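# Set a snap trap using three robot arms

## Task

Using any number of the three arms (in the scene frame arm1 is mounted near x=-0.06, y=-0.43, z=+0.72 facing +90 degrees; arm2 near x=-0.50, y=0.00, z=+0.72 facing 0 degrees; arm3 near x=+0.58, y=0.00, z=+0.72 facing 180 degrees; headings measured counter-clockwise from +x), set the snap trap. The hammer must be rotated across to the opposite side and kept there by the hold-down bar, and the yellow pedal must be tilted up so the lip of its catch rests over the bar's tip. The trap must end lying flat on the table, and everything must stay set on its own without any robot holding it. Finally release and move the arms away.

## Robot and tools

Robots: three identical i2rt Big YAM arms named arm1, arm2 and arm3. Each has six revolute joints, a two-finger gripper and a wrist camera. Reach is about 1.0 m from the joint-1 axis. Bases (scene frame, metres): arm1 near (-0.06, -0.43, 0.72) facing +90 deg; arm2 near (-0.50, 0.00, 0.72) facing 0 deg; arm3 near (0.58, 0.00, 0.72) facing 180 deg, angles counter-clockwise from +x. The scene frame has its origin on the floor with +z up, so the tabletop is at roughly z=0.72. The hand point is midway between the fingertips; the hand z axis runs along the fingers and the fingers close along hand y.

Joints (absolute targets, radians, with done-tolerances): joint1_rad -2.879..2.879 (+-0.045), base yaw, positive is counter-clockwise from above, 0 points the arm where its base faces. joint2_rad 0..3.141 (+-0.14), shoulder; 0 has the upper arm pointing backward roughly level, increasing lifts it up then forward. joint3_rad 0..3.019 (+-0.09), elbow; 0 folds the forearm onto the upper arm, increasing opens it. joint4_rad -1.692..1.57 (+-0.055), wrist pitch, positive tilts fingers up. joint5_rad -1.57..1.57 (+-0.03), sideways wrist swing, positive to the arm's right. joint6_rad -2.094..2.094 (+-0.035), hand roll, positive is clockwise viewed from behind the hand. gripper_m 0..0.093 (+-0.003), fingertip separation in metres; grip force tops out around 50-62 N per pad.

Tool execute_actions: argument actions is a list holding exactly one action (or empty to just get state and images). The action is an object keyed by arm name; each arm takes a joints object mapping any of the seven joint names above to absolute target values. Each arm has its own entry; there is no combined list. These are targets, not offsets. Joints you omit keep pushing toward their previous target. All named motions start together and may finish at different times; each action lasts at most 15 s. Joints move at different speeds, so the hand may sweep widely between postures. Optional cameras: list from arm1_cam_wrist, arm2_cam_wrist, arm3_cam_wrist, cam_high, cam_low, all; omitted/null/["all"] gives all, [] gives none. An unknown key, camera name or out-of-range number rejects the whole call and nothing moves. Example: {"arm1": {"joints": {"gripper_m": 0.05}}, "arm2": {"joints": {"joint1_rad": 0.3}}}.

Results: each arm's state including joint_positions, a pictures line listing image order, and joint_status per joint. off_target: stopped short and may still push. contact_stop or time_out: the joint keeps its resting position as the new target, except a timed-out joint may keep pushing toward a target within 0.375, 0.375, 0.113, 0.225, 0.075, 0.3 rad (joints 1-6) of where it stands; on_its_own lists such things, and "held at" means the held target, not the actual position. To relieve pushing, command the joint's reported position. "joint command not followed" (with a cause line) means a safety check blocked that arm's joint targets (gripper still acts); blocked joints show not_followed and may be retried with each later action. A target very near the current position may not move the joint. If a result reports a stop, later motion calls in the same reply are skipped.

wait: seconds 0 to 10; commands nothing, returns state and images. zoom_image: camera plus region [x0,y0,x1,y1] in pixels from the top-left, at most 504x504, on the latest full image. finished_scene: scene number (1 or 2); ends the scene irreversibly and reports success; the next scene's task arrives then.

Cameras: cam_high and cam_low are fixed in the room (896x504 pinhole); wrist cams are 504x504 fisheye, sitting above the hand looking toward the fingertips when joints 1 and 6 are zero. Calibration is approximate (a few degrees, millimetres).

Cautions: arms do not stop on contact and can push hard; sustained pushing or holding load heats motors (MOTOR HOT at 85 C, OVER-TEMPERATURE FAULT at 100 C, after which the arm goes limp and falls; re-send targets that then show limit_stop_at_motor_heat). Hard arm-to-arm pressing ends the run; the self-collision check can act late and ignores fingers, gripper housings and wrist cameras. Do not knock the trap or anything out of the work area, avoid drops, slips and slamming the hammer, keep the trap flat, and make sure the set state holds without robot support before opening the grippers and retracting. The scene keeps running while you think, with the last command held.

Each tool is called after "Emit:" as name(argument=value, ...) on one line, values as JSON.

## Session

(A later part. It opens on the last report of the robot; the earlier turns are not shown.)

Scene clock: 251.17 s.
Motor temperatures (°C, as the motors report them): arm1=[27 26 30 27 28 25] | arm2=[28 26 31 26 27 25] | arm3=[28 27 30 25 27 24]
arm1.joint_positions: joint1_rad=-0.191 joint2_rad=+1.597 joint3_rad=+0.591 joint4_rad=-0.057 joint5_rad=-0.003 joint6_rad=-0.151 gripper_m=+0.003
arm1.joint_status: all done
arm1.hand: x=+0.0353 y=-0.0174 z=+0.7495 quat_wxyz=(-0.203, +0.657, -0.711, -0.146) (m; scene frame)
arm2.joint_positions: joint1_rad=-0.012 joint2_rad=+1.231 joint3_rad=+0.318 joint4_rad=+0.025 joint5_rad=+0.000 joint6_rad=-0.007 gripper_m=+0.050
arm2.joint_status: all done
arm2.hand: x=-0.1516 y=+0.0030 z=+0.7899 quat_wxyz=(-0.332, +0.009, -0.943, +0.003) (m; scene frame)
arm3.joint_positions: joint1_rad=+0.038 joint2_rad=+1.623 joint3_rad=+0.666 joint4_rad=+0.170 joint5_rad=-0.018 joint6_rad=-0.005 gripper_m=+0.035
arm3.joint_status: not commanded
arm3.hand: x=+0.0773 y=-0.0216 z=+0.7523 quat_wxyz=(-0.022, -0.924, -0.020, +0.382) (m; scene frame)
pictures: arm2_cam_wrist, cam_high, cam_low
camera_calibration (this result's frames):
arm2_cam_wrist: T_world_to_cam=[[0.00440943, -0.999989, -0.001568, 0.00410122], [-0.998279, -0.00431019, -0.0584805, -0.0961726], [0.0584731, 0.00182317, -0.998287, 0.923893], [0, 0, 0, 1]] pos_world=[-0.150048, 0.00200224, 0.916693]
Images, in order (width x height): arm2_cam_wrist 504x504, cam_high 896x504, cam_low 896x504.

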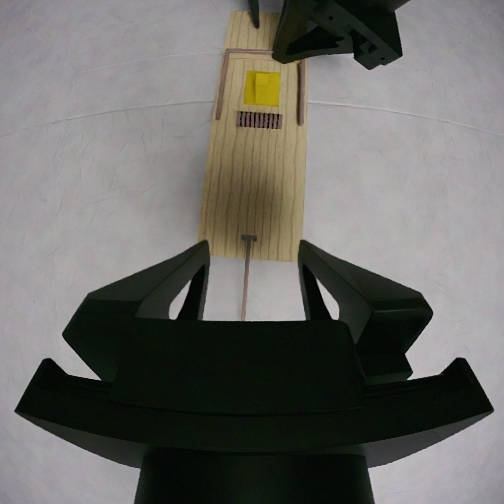

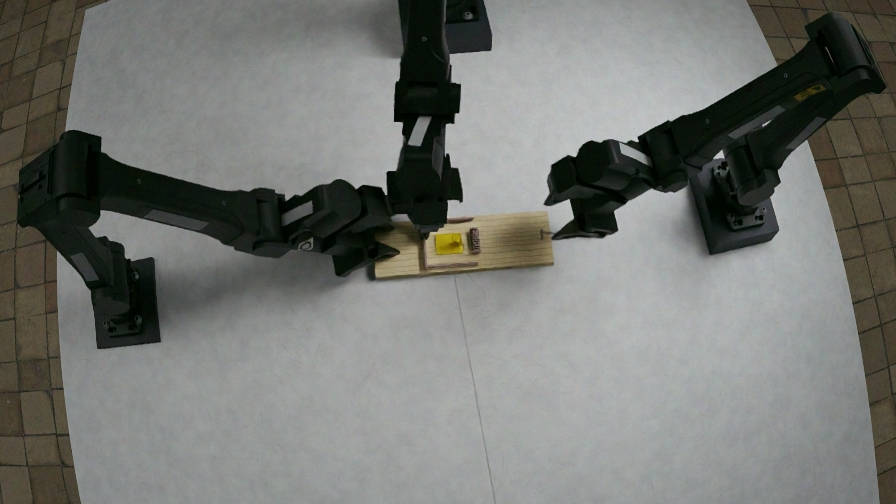

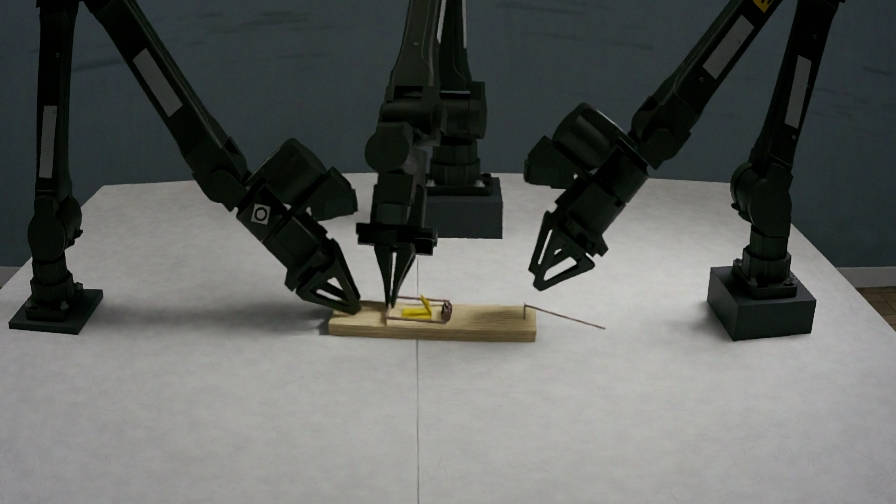

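Emit:
execute_actions(actions=[{"arm2":{"joints":{"joint1_rad":0.0,"joint2_rad":1.45,"joint3_rad":0.275,"joint4_rad":0.545,"gripper_m":0.093}}}], cameras=[])

Emit:
execute_actions(actions=[{"arm2":{"joints":{"joint2_rad":1.6}}}], cameras=["arm2_cam_wrist","cam_low"])

Scene clock: 262.70 s.
Motor temperatures (°C, as the motors report them): arm1=[27 26 29 27 28 25] | arm2=[28 26 31 26 27 25] | arm3=[28 27 30 25 27 24]
arm1.joint_positions: joint1_rad=-0.191 joint2_rad=+1.597 joint3_rad=+0.591 joint4_rad=-0.057 joint5_rad=-0.003 joint6_rad=-0.151 gripper_m=+0.003
arm1.joint_status: not commanded
arm1.hand: x=+0.0353 y=-0.0174 z=+0.7495 quat_wxyz=(-0.203, +0.657, -0.711, -0.146) (m; scene frame)
arm2.joint_positions: joint1_rad=-0.010 joint2_rad=+1.445 joint3_rad=+0.273 joint4_rad=+0.529 joint5_rad=+0.000 joint6_rad=-0.007 gripper_m=+0.093
arm2.joint_status: all done
arm2.hand: x=-0.1134 y=+0.0043 z=+0.7873 quat_wxyz=(-0.444, +0.010, -0.896, +0.002) (m; scene frame)
arm3.joint_positions: joint1_rad=+0.038 joint2_rad=+1.623 joint3_rad=+0.666 joint4_rad=+0.170 joint5_rad=-0.018 joint6_rad=-0.005 gripper_m=+0.035
arm3.joint_status: not commanded
arm3.hand: x=+0.0773 y=-0.0216 z=+0.7523 quat_wxyz=(-0.022, -0.924, -0.020, +0.382) (m; scene frame)
pictures: none
No camera images: the call's "cameras" was empty. Leave "cameras" out to get every camera's image.

Scene clock: 263.50 s.
Motor temperatures (°C, as the motors report them): arm1=[27 26 29 27 28 25] | arm2=[28 26 31 26 27 25] | arm3=[28 27 29 25 27 24]
arm1.joint_positions: joint1_rad=-0.191 joint2_rad=+1.597 joint3_rad=+0.591 joint4_rad=-0.057 joint5_rad=-0.003 joint6_rad=-0.151 gripper_m=+0.003
arm1.joint_status: not commanded
arm1.hand: x=+0.0353 y=-0.0174 z=+0.7495 quat_wxyz=(-0.203, +0.657, -0.711, -0.146) (m; scene frame)
arm2.joint_positions: joint1_rad=-0.010 joint2_rad=+1.594 joint3_rad=+0.273 joint4_rad=+0.534 joint5_rad=+0.000 joint6_rad=-0.007 gripper_m=+0.093
arm2.joint_status: all done
arm2.hand: x=-0.1340 y=+0.0036 z=+0.7357 quat_wxyz=(-0.379, +0.010, -0.926, +0.002) (m; scene frame)
arm3.joint_positions: joint1_rad=+0.038 joint2_rad=+1.623 joint3_rad=+0.666 joint4_rad=+0.170 joint5_rad=-0.018 joint6_rad=-0.005 gripper_m=+0.035
arm3.joint_status: not commanded
arm3.hand: x=+0.0773 y=-0.0216 z=+0.7523 quat_wxyz=(-0.022, -0.924, -0.020, +0.382) (m; scene frame)
pictures: arm2_cam_wrist, cam_low
camera_calibration (this result's frames):
arm2_cam_wrist: T_world_to_cam=[[0.00758753, -0.999969, -0.00205779, 0.0053491], [-0.987388, -0.00716661, -0.158155, -0.00696428], [0.158136, 0.00323185, -0.987412, 0.874058], [0, 0, 0, 1]] pos_world=[-0.145137, 0.0024742, 0.861965]
Images, in order (width x height): arm2_cam_wrist 504x504, cam_low 896x504.

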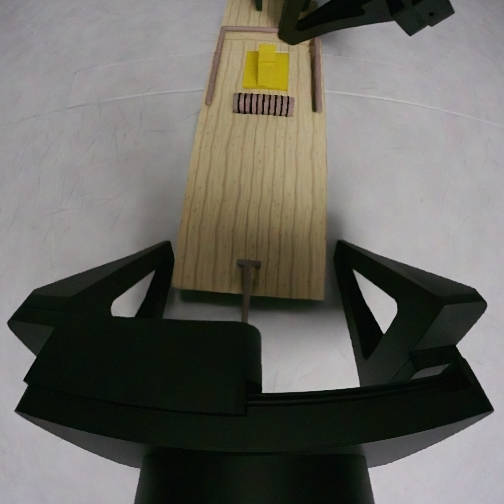

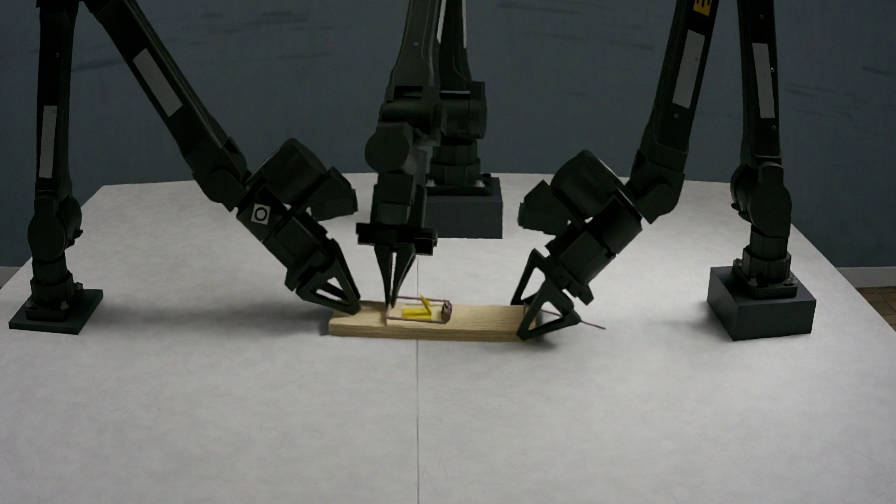

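Emit:
execute_actions(actions=[{"arm2":{"joints":{"gripper_m":0.06,"joint2_rad":1.62}},"arm3":{"joints":{"joint2_rad":1.66}}}], cameras=[])

Emit:
execute_actions(actions=[{"arm1":{"joints":{"joint1_rad":-0.17,"joint2_rad":1.46,"joint3_rad":0.65,"joint4_rad":-0.15,"joint6_rad":-0.13}}}], cameras=["arm1_cam_wrist","cam_low"])

Scene clock: 272.20 s.
Motor temperatures (°C, as the motors report them): arm1=[27 26 29 27 28 25] | arm2=[28 27 30 26 27 25] | arm3=[28 27 29 25 27 24]
arm1.joint_positions: joint1_rad=-0.191 joint2_rad=+1.597 joint3_rad=+0.591 joint4_rad=-0.057 joint5_rad=-0.003 joint6_rad=-0.152 gripper_m=+0.003
arm1.joint_status: not commanded
arm1.hand: x=+0.0354 y=-0.0175 z=+0.7495 quat_wxyz=(-0.203, +0.657, -0.711, -0.146) (m; scene frame)
arm2.joint_positions: joint1_rad=-0.009 joint2_rad=+1.595 joint3_rad=+0.273 joint4_rad=+0.535 joint5_rad=-0.001 joint6_rad=-0.006 gripper_m=+0.080
arm2.joint_status: gripper_m off_target (ended at +0.080, target +0.060); the others done
arm2.hand: x=-0.1340 y=+0.0043 z=+0.7353 quat_wxyz=(-0.378, +0.010, -0.926, +0.001) (m; scene frame)
arm3.joint_positions: joint1_rad=+0.038 joint2_rad=+1.625 joint3_rad=+0.666 joint4_rad=+0.170 joint5_rad=-0.017 joint6_rad=-0.005 gripper_m=+0.035
arm3.joint_status: all done
arm3.hand: x=+0.0776 y=-0.0216 z=+0.7512 quat_wxyz=(-0.021, -0.924, -0.020, +0.381) (m; scene frame)
pictures: none
No camera images: the call's "cameras" was empty. Leave "cameras" out to get every camera's image.

Scene clock: 273.03 s.
Motor temperatures (°C, as the motors report them): arm1=[27 26 29 27 28 25] | arm2=[28 27 30 26 27 25] | arm3=[28 27 29 25 27 24]
arm1.joint_positions: joint1_rad=-0.173 joint2_rad=+1.499 joint3_rad=+0.595 joint4_rad=-0.148 joint5_rad=+0.000 joint6_rad=-0.139 gripper_m=+0.003
arm1.joint_status: all done
arm1.hand: x=+0.0281 y=-0.0189 z=+0.7792 quat_wxyz=(-0.206, +0.658, -0.709, -0.151) (m; scene frame)
arm2.joint_positions: joint1_rad=-0.009 joint2_rad=+1.595 joint3_rad=+0.273 joint4_rad=+0.536 joint5_rad=+0.006 joint6_rad=-0.003 gripper_m=+0.080
arm2.joint_status: not commanded
arm2.hand: x=-0.1339 y=+0.0031 z=+0.7355 quat_wxyz=(-0.379, +0.008, -0.925, +0.004) (m; scene frame)
arm3.joint_positions: joint1_rad=+0.038 joint2_rad=+1.625 joint3_rad=+0.666 joint4_rad=+0.170 joint5_rad=-0.019 joint6_rad=-0.005 gripper_m=+0.035
arm3.joint_status: not commanded
arm3.hand: x=+0.0776 y=-0.0219 z=+0.7512 quat_wxyz=(-0.022, -0.924, -0.021, +0.381) (m; scene frame)
pictures: arm1_cam_wrist, cam_low
camera_calibration (this result's frames):
arm1_cam_wrist: T_world_to_cam=[[0.992972, -0.100116, 0.0631098, -0.0763128], [-0.106663, -0.98811, 0.110734, -0.0970957], [0.0512731, -0.116688, -0.991844, 0.895014], [0, 0, 0, 1]] pos_world=[0.0195298, 0.000855763, 0.903282]
Images, in order (width x height): arm1_cam_wrist 504x504, cam_low 896x504.

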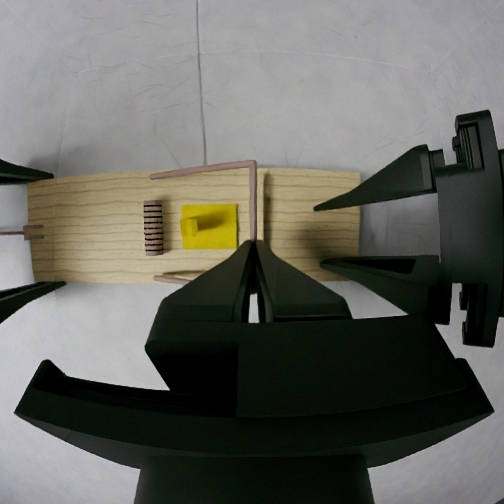

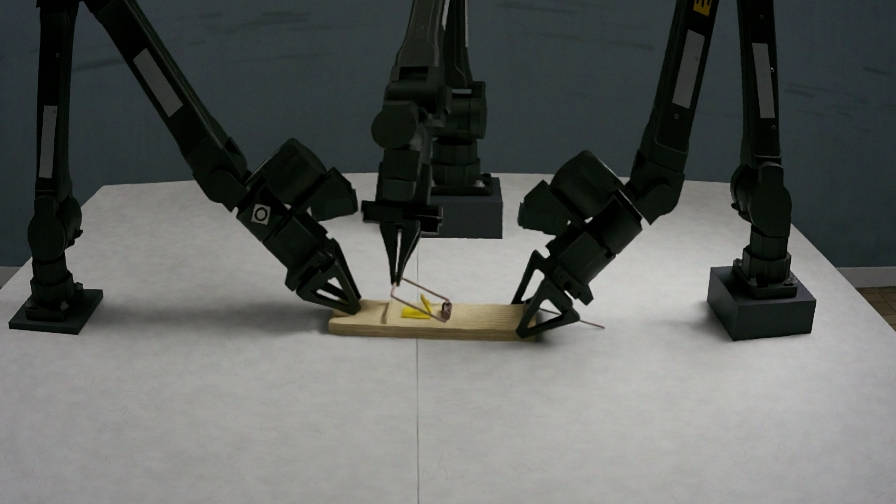

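Emit:
execute_actions(actions=[{"arm1":{"joints":{"joint1_rad":-0.095,"joint2_rad":1.375,"joint3_rad":0.63,"joint4_rad":-0.2,"joint6_rad":-0.05}}}], cameras=["cam_low"])

Emit:
execute_actions(actions=[{"arm1":{"joints":{"joint1_rad":0.0,"joint2_rad":1.36,"joint4_rad":-0.24,"joint6_rad":0.05}}}], cameras=["arm1_cam_wrist","cam_low"])

Scene clock: 283.77 s.
Motor temperatures (°C, as the motors report them): arm1=[27 26 31 27 28 25] | arm2=[28 27 29 26 27 25] | arm3=[28 27 29 25 27 24]
arm1.joint_positions: joint1_rad=-0.119 joint2_rad=+1.417 joint3_rad=+0.595 joint4_rad=-0.210 joint5_rad=+0.016 joint6_rad=-0.068 gripper_m=+0.003
arm1.joint_status: all done
arm1.hand: x=+0.0082 y=-0.0185 z=+0.8042 quat_wxyz=(-0.209, +0.648, -0.714, -0.164) (m; scene frame)
arm2.joint_positions: joint1_rad=-0.009 joint2_rad=+1.595 joint3_rad=+0.272 joint4_rad=+0.536 joint5_rad=+0.009 joint6_rad=+0.006 gripper_m=+0.080
arm2.joint_status: not commanded
arm2.hand: x=-0.1341 y=+0.0025 z=+0.7354 quat_wxyz=(-0.379, +0.003, -0.926, +0.004) (m; scene frame)
arm3.joint_positions: joint1_rad=+0.038 joint2_rad=+1.625 joint3_rad=+0.666 joint4_rad=+0.170 joint5_rad=-0.017 joint6_rad=-0.005 gripper_m=+0.035
arm3.joint_status: not commanded
arm3.hand: x=+0.0776 y=-0.0216 z=+0.7512 quat_wxyz=(-0.021, -0.924, -0.020, +0.381) (m; scene frame)
pictures: cam_low
Images, in order (width x height): cam_low 896x504.

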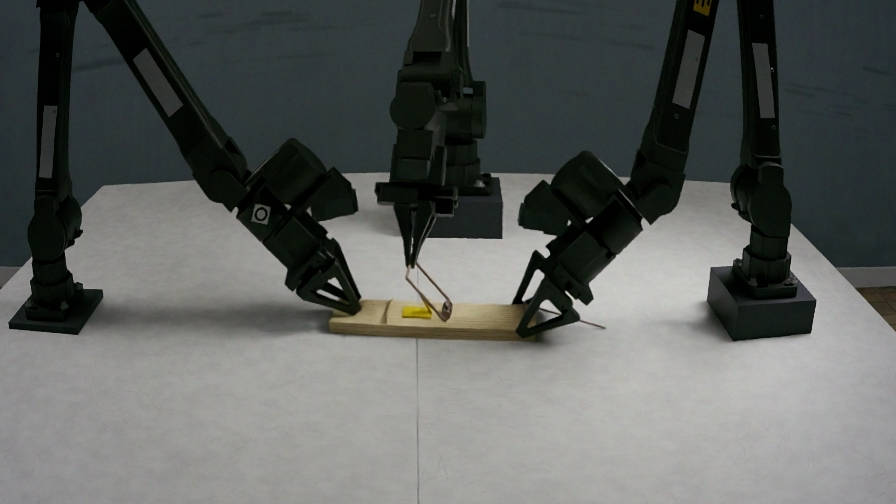

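Scene clock: 285.60 s.
Motor temperatures (°C, as the motors report them): arm1=[27 26 31 27 28 25] | arm2=[28 27 29 26 27 25] | arm3=[28 27 29 25 27 24]
arm1.joint_positions: joint1_rad=-0.057 joint2_rad=+1.379 joint3_rad=+0.595 joint4_rad=-0.241 joint5_rad=+0.039 joint6_rad=+0.019 gripper_m=+0.003
arm1.joint_status: joint1_rad time_out (moved +0.062 of +0.119); the others done
arm1.on_its_own: joint1_rad reads -0.057 and still pushes toward +0.000 since a time_out
arm1.hand: x=-0.0138 y=-0.0183 z=+0.8155 quat_wxyz=(-0.206, +0.637, -0.723, -0.173) (m; scene frame)
arm2.joint_positions: joint1_rad=-0.009 joint2_rad=+1.595 joint3_rad=+0.270 joint4_rad=+0.537 joint5_rad=+0.009 joint6_rad=+0.014 gripper_m=+0.080
arm2.joint_status: not commanded
arm2.hand: x=-0.1352 y=+0.0025 z=+0.7350 quat_wxyz=(-0.378, -0.001, -0.926, +0.002) (m; scene frame)
arm3.joint_positions: joint1_rad=+0.038 joint2_rad=+1.626 joint3_rad=+0.666 joint4_rad=+0.170 joint5_rad=-0.017 joint6_rad=-0.005 gripper_m=+0.035
arm3.joint_status: not commanded
arm3.hand: x=+0.0776 y=-0.0215 z=+0.7510 quat_wxyz=(-0.021, -0.924, -0.020, +0.381) (m; scene frame)
pictures: arm1_cam_wrist, cam_low
camera_calibration (this result's frames):
arm1_cam_wrist: T_world_to_cam=[[0.989867, -0.140797, 0.0184039, -0.0012938], [-0.14183, -0.986619, 0.080417, -0.0806706], [0.00683517, -0.0822124, -0.996591, 0.937117], [0, 0, 0, 1]] pos_world=[-0.0165662, -0.0027307, 0.940434]
Images, in order (width x height): arm1_cam_wrist 504x504, cam_low 896x504.

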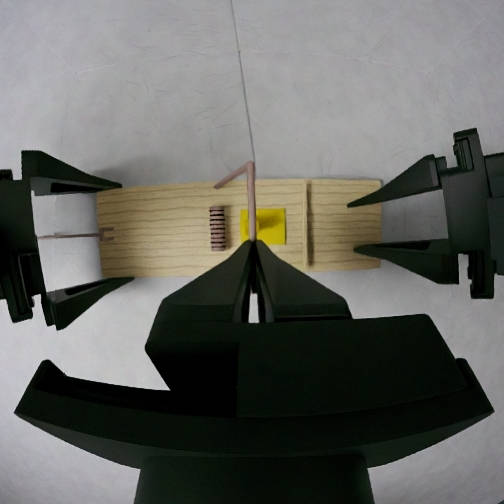

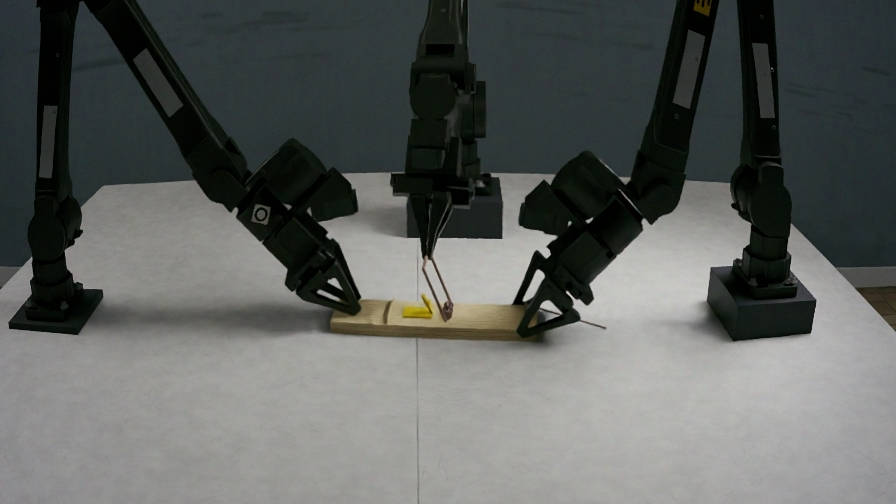

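Emit:
execute_actions(actions=[{"arm1":{"joints":{"joint1_rad":0.09,"joint2_rad":1.35,"joint5_rad":-0.04,"joint6_rad":0.06}}}], cameras=["cam_low"])

Scene clock: 296.77 s.
Motor temperatures (°C, as the motors report them): arm1=[27 26 31 27 30 25] | arm2=[28 27 29 26 27 25] | arm3=[28 27 29 25 27 24]
arm1.joint_positions: joint1_rad=+0.025 joint2_rad=+1.363 joint3_rad=+0.595 joint4_rad=-0.245 joint5_rad=+0.013 joint6_rad=+0.062 gripper_m=+0.003
arm1.joint_status: joint1_rad time_out (moved +0.082 of +0.147); joint5_rad time_out (moved -0.026 of -0.079); the others done
arm1.on_its_own: joint1_rad reads +0.025 and still pushes toward +0.090 since a time_out; joint5_rad reads +0.013 and still pushes toward -0.040 since a time_out
arm1.hand: x=-0.0520 y=-0.0151 z=+0.8218 quat_wxyz=(-0.190, +0.652, -0.707, -0.199) (m; scene frame)
arm2.joint_positions: joint1_rad=-0.009 joint2_rad=+1.595 joint3_rad=+0.267 joint4_rad=+0.541 joint5_rad=+0.007 joint6_rad=+0.014 gripper_m=+0.080
arm2.joint_status: not commanded
arm2.hand: x=-0.1359 y=+0.0027 z=+0.7349 quat_wxyz=(-0.379, +0.000, -0.926, +0.002) (m; scene frame)
arm3.joint_positions: joint1_rad=+0.038 joint2_rad=+1.626 joint3_rad=+0.667 joint4_rad=+0.170 joint5_rad=-0.015 joint6_rad=-0.005 gripper_m=+0.035
arm3.joint_status: not commanded
arm3.hand: x=+0.0772 y=-0.0213 z=+0.7513 quat_wxyz=(-0.020, -0.924, -0.020, +0.381) (m; scene frame)
pictures: cam_low
Images, in order (width x height): cam_low 896x504.

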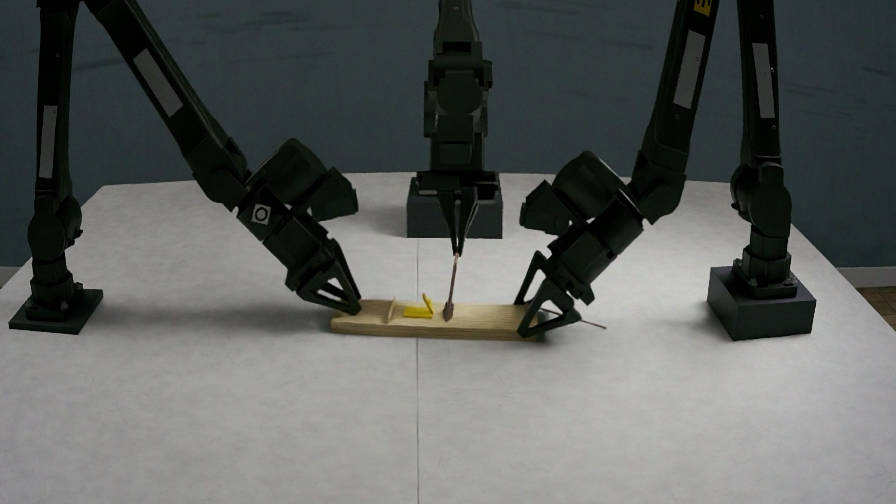

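Emit:
execute_actions(actions=[{"arm3":{"joints":{"joint1_rad":0.02,"joint2_rad":1.59,"joint6_rad":0.1,"gripper_m":0.093}}}], cameras=["arm3_cam_wrist"])

Scene clock: 314.07 s.
Motor temperatures (°C, as the motors report them): arm1=[27 26 31 27 32 25] | arm2=[28 27 29 26 27 25] | arm3=[28 27 30 25 27 24]
arm1.joint_positions: joint1_rad=+0.025 joint2_rad=+1.349 joint3_rad=+0.595 joint4_rad=-0.245 joint5_rad=+0.009 joint6_rad=+0.062 gripper_m=+0.003
arm1.joint_status: not commanded
arm1.on_its_own: joint1_rad reads +0.025 and still pushes toward +0.090 since a time_out; joint5_rad reads +0.009 and still pushes toward -0.040 since a time_out
arm1.hand: x=-0.0526 y=-0.0139 z=+0.8272 quat_wxyz=(-0.194, +0.651, -0.705, -0.205) (m; scene frame)
arm2.joint_positions: joint1_rad=-0.009 joint2_rad=+1.593 joint3_rad=+0.263 joint4_rad=+0.546 joint5_rad=+0.006 joint6_rad=+0.000 gripper_m=+0.080
arm2.joint_status: not commanded
arm2.hand: x=-0.1366 y=+0.0029 z=+0.7357 quat_wxyz=(-0.380, +0.006, -0.925, +0.004) (m; scene frame)
arm3.joint_positions: joint1_rad=+0.034 joint2_rad=+1.604 joint3_rad=+0.667 joint4_rad=+0.170 joint5_rad=-0.016 joint6_rad=+0.087 gripper_m=+0.093
arm3.joint_status: all done
arm3.hand: x=+0.0748 y=-0.0192 z=+0.7618 quat_wxyz=(-0.038, -0.920, +0.024, +0.390) (m; scene frame)
pictures: arm3_cam_wrist
camera_calibration (this result's frames):
arm3_cam_wrist: T_world_to_cam=[[0.0214367, 0.996662, -0.0787681, 0.0765621], [0.984326, -0.0348346, -0.172882, 0.0663444], [-0.175049, -0.0738275, -0.981788, 0.882941], [0, 0, 0, 1]] pos_world=[0.0876122, -0.00881022, 0.884361]
Images, in order (width x height): arm3_cam_wrist 504x504.

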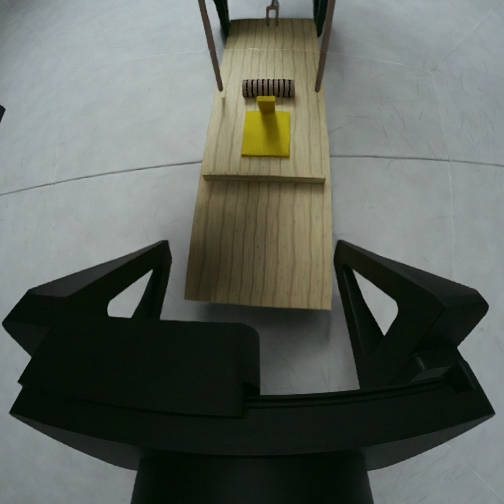

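Emit:
execute_actions(actions=[{"arm3":{"joints":{"joint1_rad":0.012,"joint2_rad":1.665,"joint6_rad":0.12}}}], cameras=["arm3_cam_wrist"])

Emit:
execute_actions(actions=[{"arm3":{"joints":{"gripper_m":0.05}},"arm1":{"joints":{"joint1_rad":0.13,"joint2_rad":1.42,"joint5_rad":-0.1}}}], cameras=["arm3_cam_wrist","cam_low"])

Scene clock: 322.20 s.
Motor temperatures (°C, as the motors report them): arm1=[27 26 31 27 32 25] | arm2=[28 27 29 26 27 25] | arm3=[28 27 30 25 27 24]
arm1.joint_positions: joint1_rad=+0.025 joint2_rad=+1.349 joint3_rad=+0.595 joint4_rad=-0.245 joint5_rad=+0.009 joint6_rad=+0.062 gripper_m=+0.003
arm1.joint_status: not commanded
arm1.on_its_own: joint1_rad reads +0.025 and still pushes toward +0.090 since a time_out; joint5_rad reads +0.009 and still pushes toward -0.040 since a time_out
arm1.hand: x=-0.0526 y=-0.0139 z=+0.8272 quat_wxyz=(-0.194, +0.651, -0.705, -0.205) (m; scene frame)
arm2.joint_positions: joint1_rad=-0.009 joint2_rad=+1.593 joint3_rad=+0.263 joint4_rad=+0.546 joint5_rad=+0.006 joint6_rad=+0.000 gripper_m=+0.080
arm2.joint_status: not commanded
arm2.hand: x=-0.1366 y=+0.0029 z=+0.7357 quat_wxyz=(-0.380, +0.006, -0.925, +0.004) (m; scene frame)
arm3.joint_positions: joint1_rad=+0.024 joint2_rad=+1.651 joint3_rad=+0.668 joint4_rad=+0.171 joint5_rad=-0.015 joint6_rad=+0.101 gripper_m=+0.093
arm3.joint_status: all done
arm3.hand: x=+0.0791 y=-0.0144 z=+0.7397 quat_wxyz=(-0.037, -0.928, +0.036, +0.369) (m; scene frame)
pictures: arm3_cam_wrist
camera_calibration (this result's frames):
arm3_cam_wrist: T_world_to_cam=[[0.0447374, 0.99537, -0.0850695, 0.0727503], [0.990213, -0.0554514, -0.128073, 0.0245653], [-0.132198, -0.0785073, -0.98811, 0.86359], [0, 0, 0, 1]] pos_world=[0.086585, -0.00325323, 0.862657]
Images, in order (width x height): arm3_cam_wrist 504x504.

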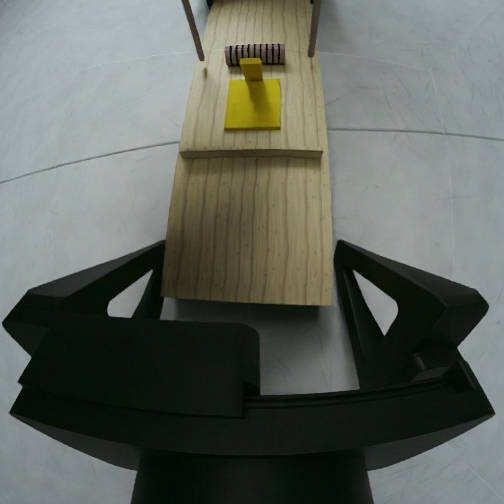

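Scene clock: 324.07 s.
Motor temperatures (°C, as the motors report them): arm1=[27 26 31 27 32 25] | arm2=[28 27 29 26 27 25] | arm3=[28 27 30 25 27 24]
arm1.joint_positions: joint1_rad=+0.064 joint2_rad=+1.387 joint3_rad=+0.606 joint4_rad=-0.243 joint5_rad=-0.048 joint6_rad=+0.080 gripper_m=+0.003
arm1.joint_status: joint1_rad time_out (moved +0.039 of +0.105); joint5_rad time_out (moved -0.057 of -0.109); the others done
arm1.on_its_own: joint1_rad reads +0.064 and still pushes toward +0.130 since a time_out; joint5_rad reads -0.048 and still pushes toward -0.100 since a time_out
arm1.hand: x=-0.0789 y=-0.0118 z=+0.8176 quat_wxyz=(-0.159, +0.666, -0.695, -0.220) (m; scene frame)
arm2.joint_positions: joint1_rad=-0.009 joint2_rad=+1.593 joint3_rad=+0.263 joint4_rad=+0.546 joint5_rad=+0.005 joint6_rad=-0.006 gripper_m=+0.080
arm2.joint_status: not commanded
arm2.hand: x=-0.1366 y=+0.0032 z=+0.7357 quat_wxyz=(-0.380, +0.009, -0.925, +0.004) (m; scene frame)
arm3.joint_positions: joint1_rad=+0.023 joint2_rad=+1.651 joint3_rad=+0.668 joint4_rad=+0.171 joint5_rad=-0.023 joint6_rad=+0.105 gripper_m=+0.079
arm3.joint_status: gripper_m off_target (ended at +0.079, target +0.050)
arm3.hand: x=+0.0792 y=-0.0153 z=+0.7397 quat_wxyz=(-0.041, -0.928, +0.036, +0.369) (m; scene frame)
pictures: arm3_cam_wrist, cam_low
camera_calibration (this result's frames):
arm3_cam_wrist: T_world_to_cam=[[0.0427614, 0.994756, -0.092913, 0.0796239], [0.990353, -0.0544731, -0.127415, 0.0239979], [-0.131808, -0.0865682, -0.987488, 0.86294], [0, 0, 0, 1]] pos_world=[0.0865712, -0.00319596, 0.862598]
Images, in order (width x height): arm3_cam_wrist 504x504, cam_low 896x504.

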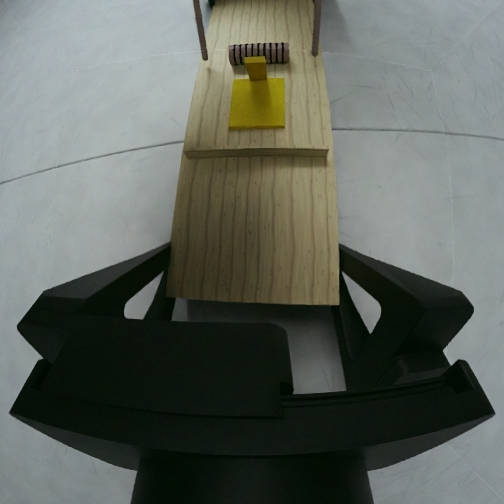

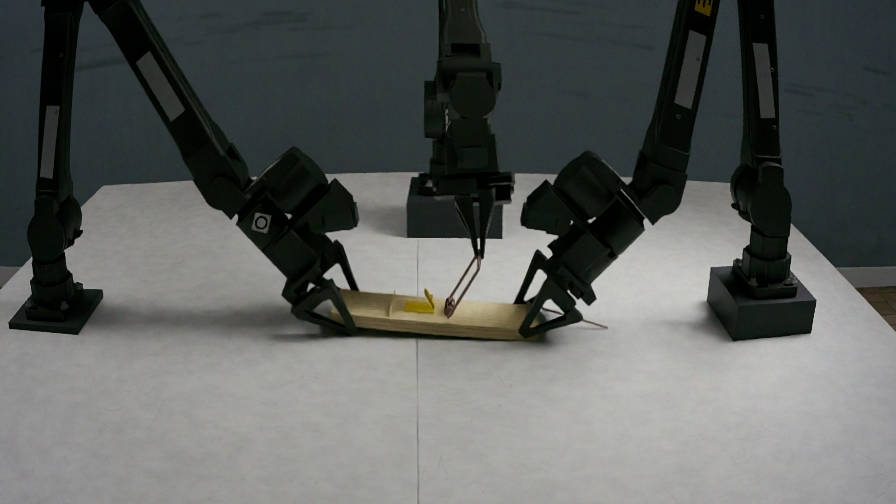

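Emit:
execute_actions(actions=[{"arm3":{"joints":{"joint2_rad":1.70}},"arm2":{"joints":{"gripper_m":0.093}},"arm1":{"joints":{"joint2_rad":1.47,"joint5_rad":-0.16}}}], cameras=["cam_low"])

Emit:
execute_actions(actions=[{"arm2":{"joints":{"joint2_rad":1.31,"joint3_rad":0.225,"joint4_rad":0.12}}}], cameras=["cam_low","arm2_cam_wrist","arm1_cam_wrist"])

Scene clock: 344.73 s.
Motor temperatures (°C, as the motors report them): arm1=[27 26 31 27 34 25] | arm2=[28 27 29 26 27 25] | arm3=[28 27 29 25 27 24]
arm1.joint_positions: joint1_rad=+0.070 joint2_rad=+1.421 joint3_rad=+0.617 joint4_rad=-0.239 joint5_rad=-0.119 joint6_rad=+0.104 gripper_m=+0.003
arm1.joint_status: joint5_rad time_out (moved -0.070 of -0.112); the others done
arm1.on_its_own: joint1_rad reads +0.070 and still pushes toward +0.130 since a time_out; joint5_rad reads -0.119 and still pushes toward -0.160 since a time_out
arm1.hand: x=-0.0934 y=-0.0101 z=+0.8099 quat_wxyz=(-0.124, +0.667, -0.696, -0.238) (m; scene frame)
arm2.joint_positions: joint1_rad=-0.009 joint2_rad=+1.602 joint3_rad=+0.264 joint4_rad=+0.546 joint5_rad=+0.004 joint6_rad=-0.006 gripper_m=+0.093
arm2.joint_status: all done
arm2.hand: x=-0.1379 y=+0.0033 z=+0.7328 quat_wxyz=(-0.377, +0.010, -0.926, +0.004) (m; scene frame)
arm3.joint_positions: joint1_rad=+0.023 joint2_rad=+1.663 joint3_rad=+0.679 joint4_rad=+0.173 joint5_rad=-0.019 joint6_rad=+0.104 gripper_m=+0.079
arm3.joint_status: all done
arm3.hand: x=+0.0748 y=-0.0145 z=+0.7385 quat_wxyz=(-0.039, -0.928, +0.037, +0.370) (m; scene frame)
pictures: cam_low
Images, in order (width x height): cam_low 896x504.

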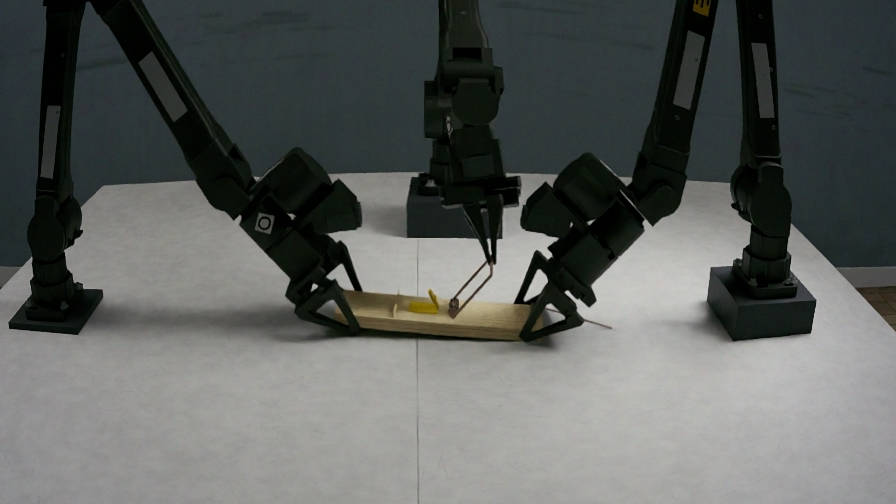

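not run: a stop came earlier in this reply.

Emit:
execute_actions(actions=[{"arm2":{"joints":{"joint2_rad":1.31,"joint3_rad":0.225,"joint4_rad":0.12}}}], cameras=[])

Emit:
execute_actions(actions=[{"arm2":{"joints":{"gripper_m":0.03}},"arm1":{"joints":{"joint1_rad":0.125,"joint2_rad":1.56,"joint3_rad":0.57,"joint4_rad":-0.08}}}], cameras=["cam_low","arm2_cam_wrist","arm1_cam_wrist"])

Scene clock: 353.23 s.
Motor temperatures (°C, as the motors report them): arm1=[27 26 31 27 33 25] | arm2=[28 27 29 26 27 25] | arm3=[28 27 29 25 27 24]
arm1.joint_positions: joint1_rad=+0.070 joint2_rad=+1.421 joint3_rad=+0.617 joint4_rad=-0.239 joint5_rad=-0.119 joint6_rad=+0.104 gripper_m=+0.003
arm1.joint_status: not commanded
arm1.on_its_own: joint1_rad reads +0.070 and still pushes toward +0.130 since a time_out; joint5_rad reads -0.119 and still pushes toward -0.160 since a time_out
arm1.hand: x=-0.0934 y=-0.0101 z=+0.8099 quat_wxyz=(-0.124, +0.667, -0.696, -0.238) (m; scene frame)
arm2.joint_positions: joint1_rad=-0.009 joint2_rad=+1.309 joint3_rad=+0.225 joint4_rad=+0.131 joint5_rad=+0.003 joint6_rad=-0.005 gripper_m=+0.093
arm2.joint_status: all done
arm2.hand: x=-0.1898 y=+0.0028 z=+0.7487 quat_wxyz=(-0.301, +0.009, -0.954, +0.004) (m; scene frame)
arm3.joint_positions: joint1_rad=+0.023 joint2_rad=+1.663 joint3_rad=+0.679 joint4_rad=+0.173 joint5_rad=-0.019 joint6_rad=+0.104 gripper_m=+0.079
arm3.joint_status: not commanded
arm3.hand: x=+0.0748 y=-0.0145 z=+0.7385 quat_wxyz=(-0.039, -0.928, +0.037, +0.370) (m; scene frame)
pictures: none
No camera images: the call's "cameras" was empty. Leave "cameras" out to get every camera's image.

Scene clock: 354.07 s.
Motor temperatures (°C, as the motors report them): arm1=[27 26 31 27 33 25] | arm2=[28 27 29 26 27 25] | arm3=[28 27 29 25 27 24]
arm1.joint_positions: joint1_rad=+0.103 joint2_rad=+1.508 joint3_rad=+0.588 joint4_rad=-0.101 joint5_rad=-0.150 joint6_rad=+0.132 gripper_m=+0.003
arm1.joint_status: all done
arm1.on_its_own: joint5_rad moved -0.032 to your old target -0.160
arm1.hand: x=-0.1134 y=-0.0078 z=+0.7822 quat_wxyz=(-0.112, +0.670, -0.687, -0.259) (m; scene frame)
arm2.joint_positions: joint1_rad=-0.009 joint2_rad=+1.309 joint3_rad=+0.225 joint4_rad=+0.131 joint5_rad=+0.003 joint6_rad=-0.005 gripper_m=+0.030
arm2.joint_status: all done
arm2.hand: x=-0.1898 y=+0.0028 z=+0.7487 quat_wxyz=(-0.301, +0.009, -0.954, +0.004) (m; scene frame)
arm3.joint_positions: joint1_rad=+0.022 joint2_rad=+1.663 joint3_rad=+0.679 joint4_rad=+0.173 joint5_rad=-0.019 joint6_rad=+0.104 gripper_m=+0.079
arm3.joint_status: not commanded
arm3.hand: x=+0.0748 y=-0.0143 z=+0.7385 quat_wxyz=(-0.039, -0.928, +0.037, +0.370) (m; scene frame)
pictures: arm1_cam_wrist, arm2_cam_wrist, cam_low
camera_calibration (this result's frames):
arm1_cam_wrist: T_world_to_cam=[[0.979504, 0.0193789, -0.200489, 0.270684], [0.0378921, -0.995318, 0.0889189, -0.0681136], [-0.197827, -0.0946934, -0.975652, 0.865778], [0, 0, 0, 1]] pos_world=[-0.0912808, 0.0089432, 0.905024]
arm2_cam_wrist: T_world_to_cam=[[0.0040726, -0.999991, 0.00070128, 0.00226058], [-0.999969, -0.00406781, 0.00670092, -0.185898], [-0.00669801, -0.000728549, -0.999977, 0.873895], [0, 0, 0, 1]] pos_world=[-0.180048, 0.00214104, 0.875119]
Images, in order (width x height): arm1_cam_wrist 504x504, arm2_cam_wrist 504x504, cam_low 896x504.

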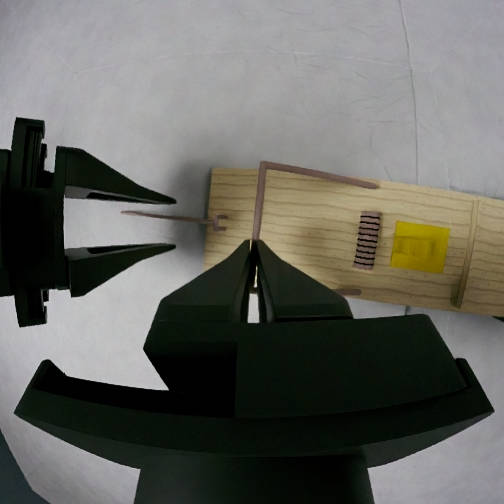

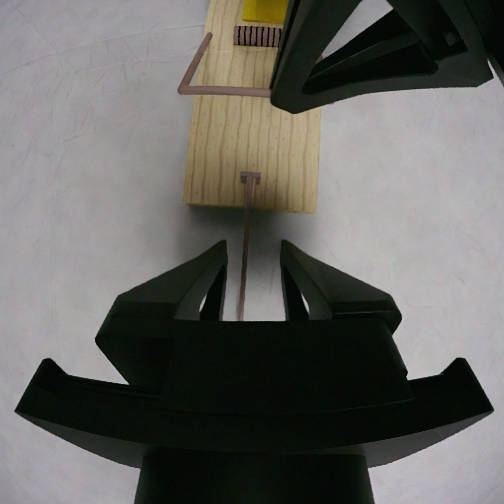

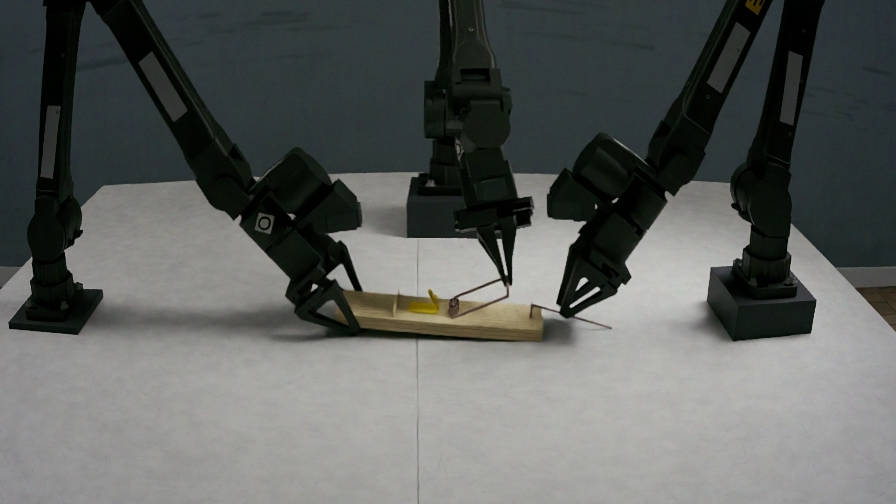

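Emit:
execute_actions(actions=[{"arm2":{"joints":{"joint1_rad":0.015,"joint2_rad":1.325}},"arm1":{"joints":{"joint1_rad":0.11,"joint2_rad":1.62,"joint3_rad":0.415,"joint4_rad":0.29}}}], cameras=["cam_low","arm2_cam_wrist","arm1_cam_wrist"])

Scene clock: 368.20 s.
Motor temperatures (°C, as the motors report them): arm1=[27 26 30 27 32 26] | arm2=[28 27 29 26 27 25] | arm3=[28 27 29 25 27 24]
arm1.joint_positions: joint1_rad=+0.104 joint2_rad=+1.564 joint3_rad=+0.445 joint4_rad=+0.298 joint5_rad=-0.165 joint6_rad=+0.149 gripper_m=+0.003
arm1.joint_status: all done
arm1.hand: x=-0.1162 y=-0.0129 z=+0.7690 quat_wxyz=(-0.165, +0.649, -0.662, -0.336) (m; scene frame)
arm2.joint_positions: joint1_rad=+0.007 joint2_rad=+1.309 joint3_rad=+0.225 joint4_rad=+0.131 joint5_rad=+0.003 joint6_rad=-0.005 gripper_m=+0.030
arm2.joint_status: all done
arm2.hand: x=-0.1899 y=+0.0077 z=+0.7487 quat_wxyz=(-0.301, +0.017, -0.954, +0.001) (m; scene frame)
arm3.joint_positions: joint1_rad=+0.022 joint2_rad=+1.665 joint3_rad=+0.679 joint4_rad=+0.173 joint5_rad=-0.009 joint6_rad=+0.066 gripper_m=+0.079
arm3.joint_status: not commanded
arm3.hand: x=+0.0750 y=-0.0125 z=+0.7375 quat_wxyz=(-0.027, -0.929, +0.021, +0.370) (m; scene frame)
pictures: arm1_cam_wrist, arm2_cam_wrist, cam_low
camera_calibration (this result's frames):
arm1_cam_wrist: T_world_to_cam=[[0.972217, 0.0555673, -0.227391, 0.291147], [0.0318361, -0.993778, -0.106732, 0.0778557], [-0.231907, 0.0965279, -0.967937, 0.844471], [0, 0, 0, 1]] pos_world=[-0.0896987, -0.020322, 0.891908]
arm2_cam_wrist: T_world_to_cam=[[0.0197112, -0.999806, 0.000595183, 0.0101621], [-0.999783, -0.0197066, 0.00681099, -0.18589], [-0.00679793, -0.000729306, -0.999977, 0.873844], [0, 0, 0, 1]] pos_world=[-0.18011, 0.00713415, 0.875084]
Images, in order (width x height): arm1_cam_wrist 504x504, arm2_cam_wrist 504x504, cam_low 896x504.

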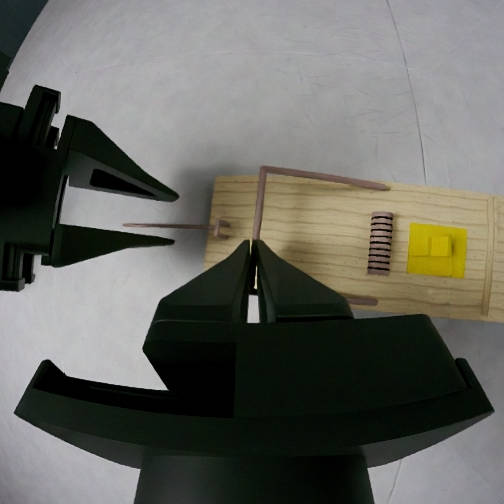

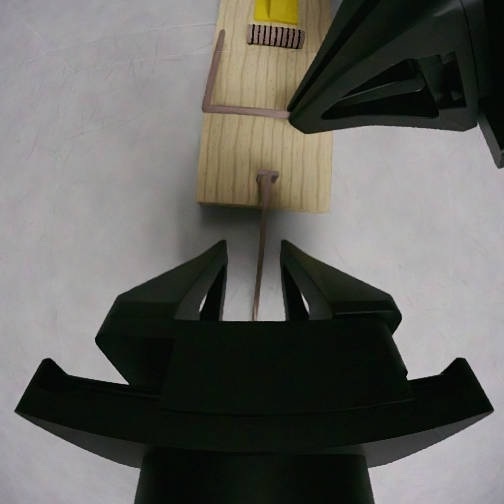

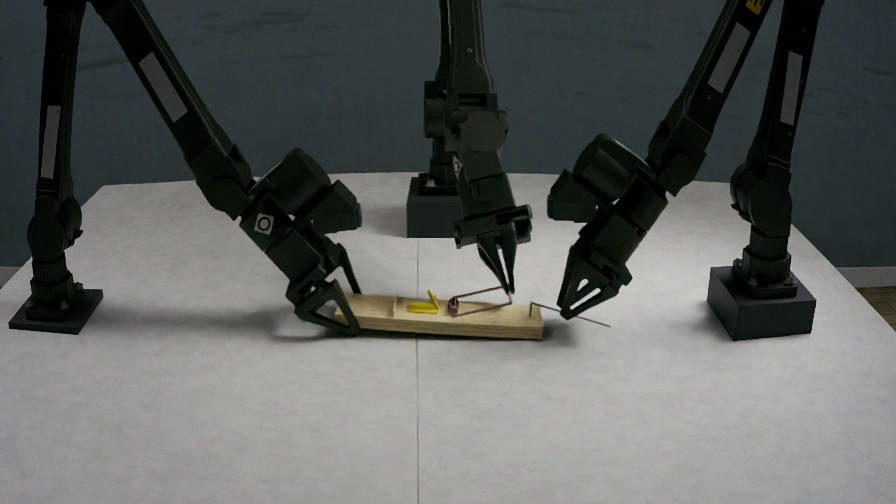

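Emit:
execute_actions(actions=[{"arm2":{"joints":{"joint1_rad":-0.01,"joint2_rad":1.345,"gripper_m":0.012}},"arm1":{"joints":{"joint2_rad":1.675,"joint3_rad":0.40}}}], cameras=["cam_low","arm2_cam_wrist"])

Emit:
zoom_image(camera="cam_low", region=[380, 230, 640, 360])

Scene clock: 376.70 s.
Motor temperatures (°C, as the motors report them): arm1=[27 26 29 27 31 26] | arm2=[28 27 29 26 27 25] | arm3=[28 27 29 25 27 25]
arm1.joint_positions: joint1_rad=+0.107 joint2_rad=+1.602 joint3_rad=+0.443 joint4_rad=+0.330 joint5_rad=-0.166 joint6_rad=+0.149 gripper_m=+0.003
arm1.joint_status: all done
arm1.hand: x=-0.1177 y=-0.0142 z=+0.7587 quat_wxyz=(-0.162, +0.651, -0.663, -0.334) (m; scene frame)
arm2.joint_positions: joint1_rad=-0.001 joint2_rad=+1.331 joint3_rad=+0.225 joint4_rad=+0.131 joint5_rad=+0.003 joint6_rad=-0.005 gripper_m=+0.012
arm2.joint_status: all done
arm2.hand: x=-0.1935 y=+0.0052 z=+0.7423 quat_wxyz=(-0.290, +0.013, -0.957, +0.003) (m; scene frame)
arm3.joint_positions: joint1_rad=+0.022 joint2_rad=+1.666 joint3_rad=+0.679 joint4_rad=+0.173 joint5_rad=-0.007 joint6_rad=+0.061 gripper_m=+0.079
arm3.joint_status: not commanded
arm3.hand: x=+0.0751 y=-0.0121 z=+0.7371 quat_wxyz=(-0.025, -0.929, +0.019, +0.369) (m; scene frame)
pictures: arm2_cam_wrist, cam_low
camera_calibration (this result's frames):
arm2_cam_wrist: T_world_to_cam=[[0.0119428, -0.999928, 0.00084993, 0.00605722], [-0.999501, -0.0119128, 0.029259, -0.206093], [-0.0292468, -0.00119894, -0.999572, 0.862766], [0, 0, 0, 1]] pos_world=[-0.180829, 0.00463604, 0.868421]
Images, in order (width x height): arm2_cam_wrist 504x504, cam_low 896x504.

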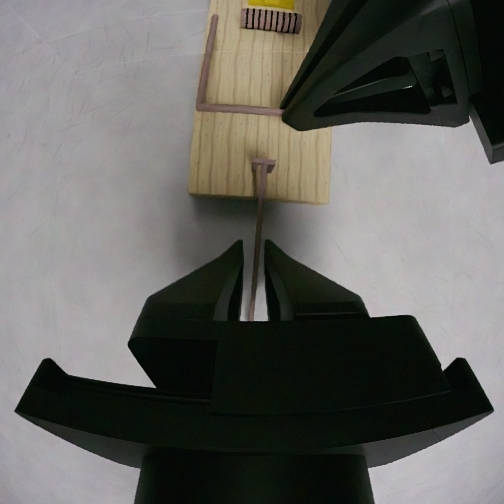

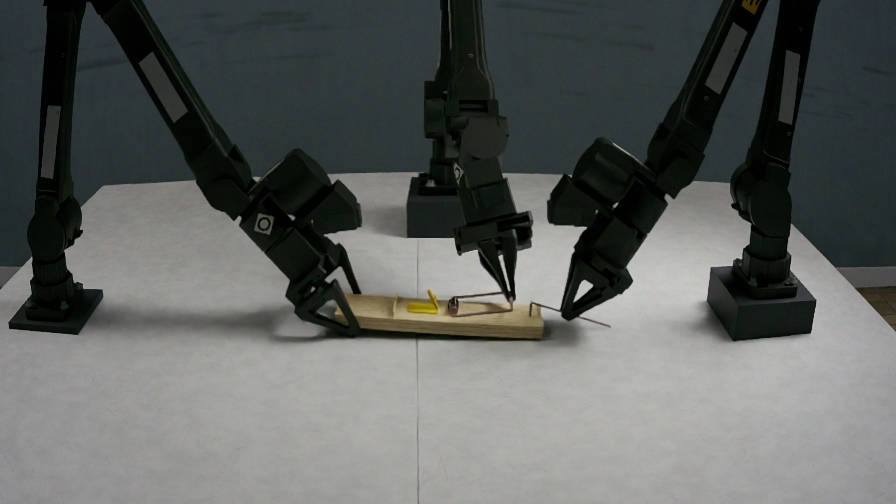

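Region (380, 230, 640, 360) of cam_low's 896x504 image, scaled by 1.938, with more detail than that image has.

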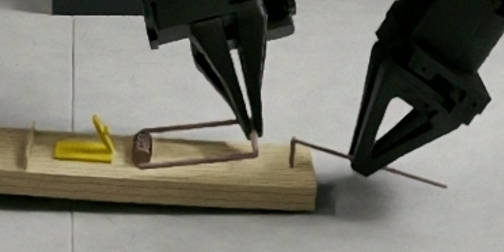

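Emit:
execute_actions(actions=[{"arm2":{"joints":{"gripper_m":0.0}},"arm1":{"joints":{"joint2_rad":1.70,"joint4_rad":0.24}}}], cameras=[])

Emit:
execute_actions(actions=[{"arm2":{"joints":{"joint2_rad":1.125,"joint3_rad":0.19,"joint4_rad":0.155}}}], cameras=["cam_low","arm2_cam_wrist"])

Scene clock: 402.83 s.
Motor temperatures (°C, as the motors report them): arm1=[27 26 28 27 30 26] | arm2=[28 27 29 26 27 25] | arm3=[28 27 29 25 28 25]
arm1.joint_positions: joint1_rad=+0.108 joint2_rad=+1.617 joint3_rad=+0.450 joint4_rad=+0.321 joint5_rad=-0.166 joint6_rad=+0.149 gripper_m=+0.003
arm1.joint_status: joint4_rad time_out (moved -0.009 of -0.090); the others done
arm1.on_its_own: joint4_rad reads +0.321 and still pushes toward +0.240 since a time_out
arm1.hand: x=-0.1179 y=-0.0145 z=+0.7533 quat_wxyz=(-0.157, +0.653, -0.665, -0.328) (m; scene frame)
arm2.joint_positions: joint1_rad=-0.006 joint2_rad=+1.331 joint3_rad=+0.225 joint4_rad=+0.131 joint5_rad=+0.005 joint6_rad=-0.001 gripper_m=+0.002
arm2.joint_status: all done
arm2.hand: x=-0.1935 y=+0.0034 z=+0.7423 quat_wxyz=(-0.290, +0.009, -0.957, +0.003) (m; scene frame)
arm3.joint_positions: joint1_rad=+0.022 joint2_rad=+1.666 joint3_rad=+0.679 joint4_rad=+0.173 joint5_rad=-0.007 joint6_rad=+0.060 gripper_m=+0.079
arm3.joint_status: not commanded
arm3.hand: x=+0.0751 y=-0.0121 z=+0.7371 quat_wxyz=(-0.025, -0.929, +0.019, +0.369) (m; scene frame)
pictures: none
No camera images: the call's "cameras" was empty. Leave "cameras" out to get every camera's image.

not run: a stop came earlier in this reply.


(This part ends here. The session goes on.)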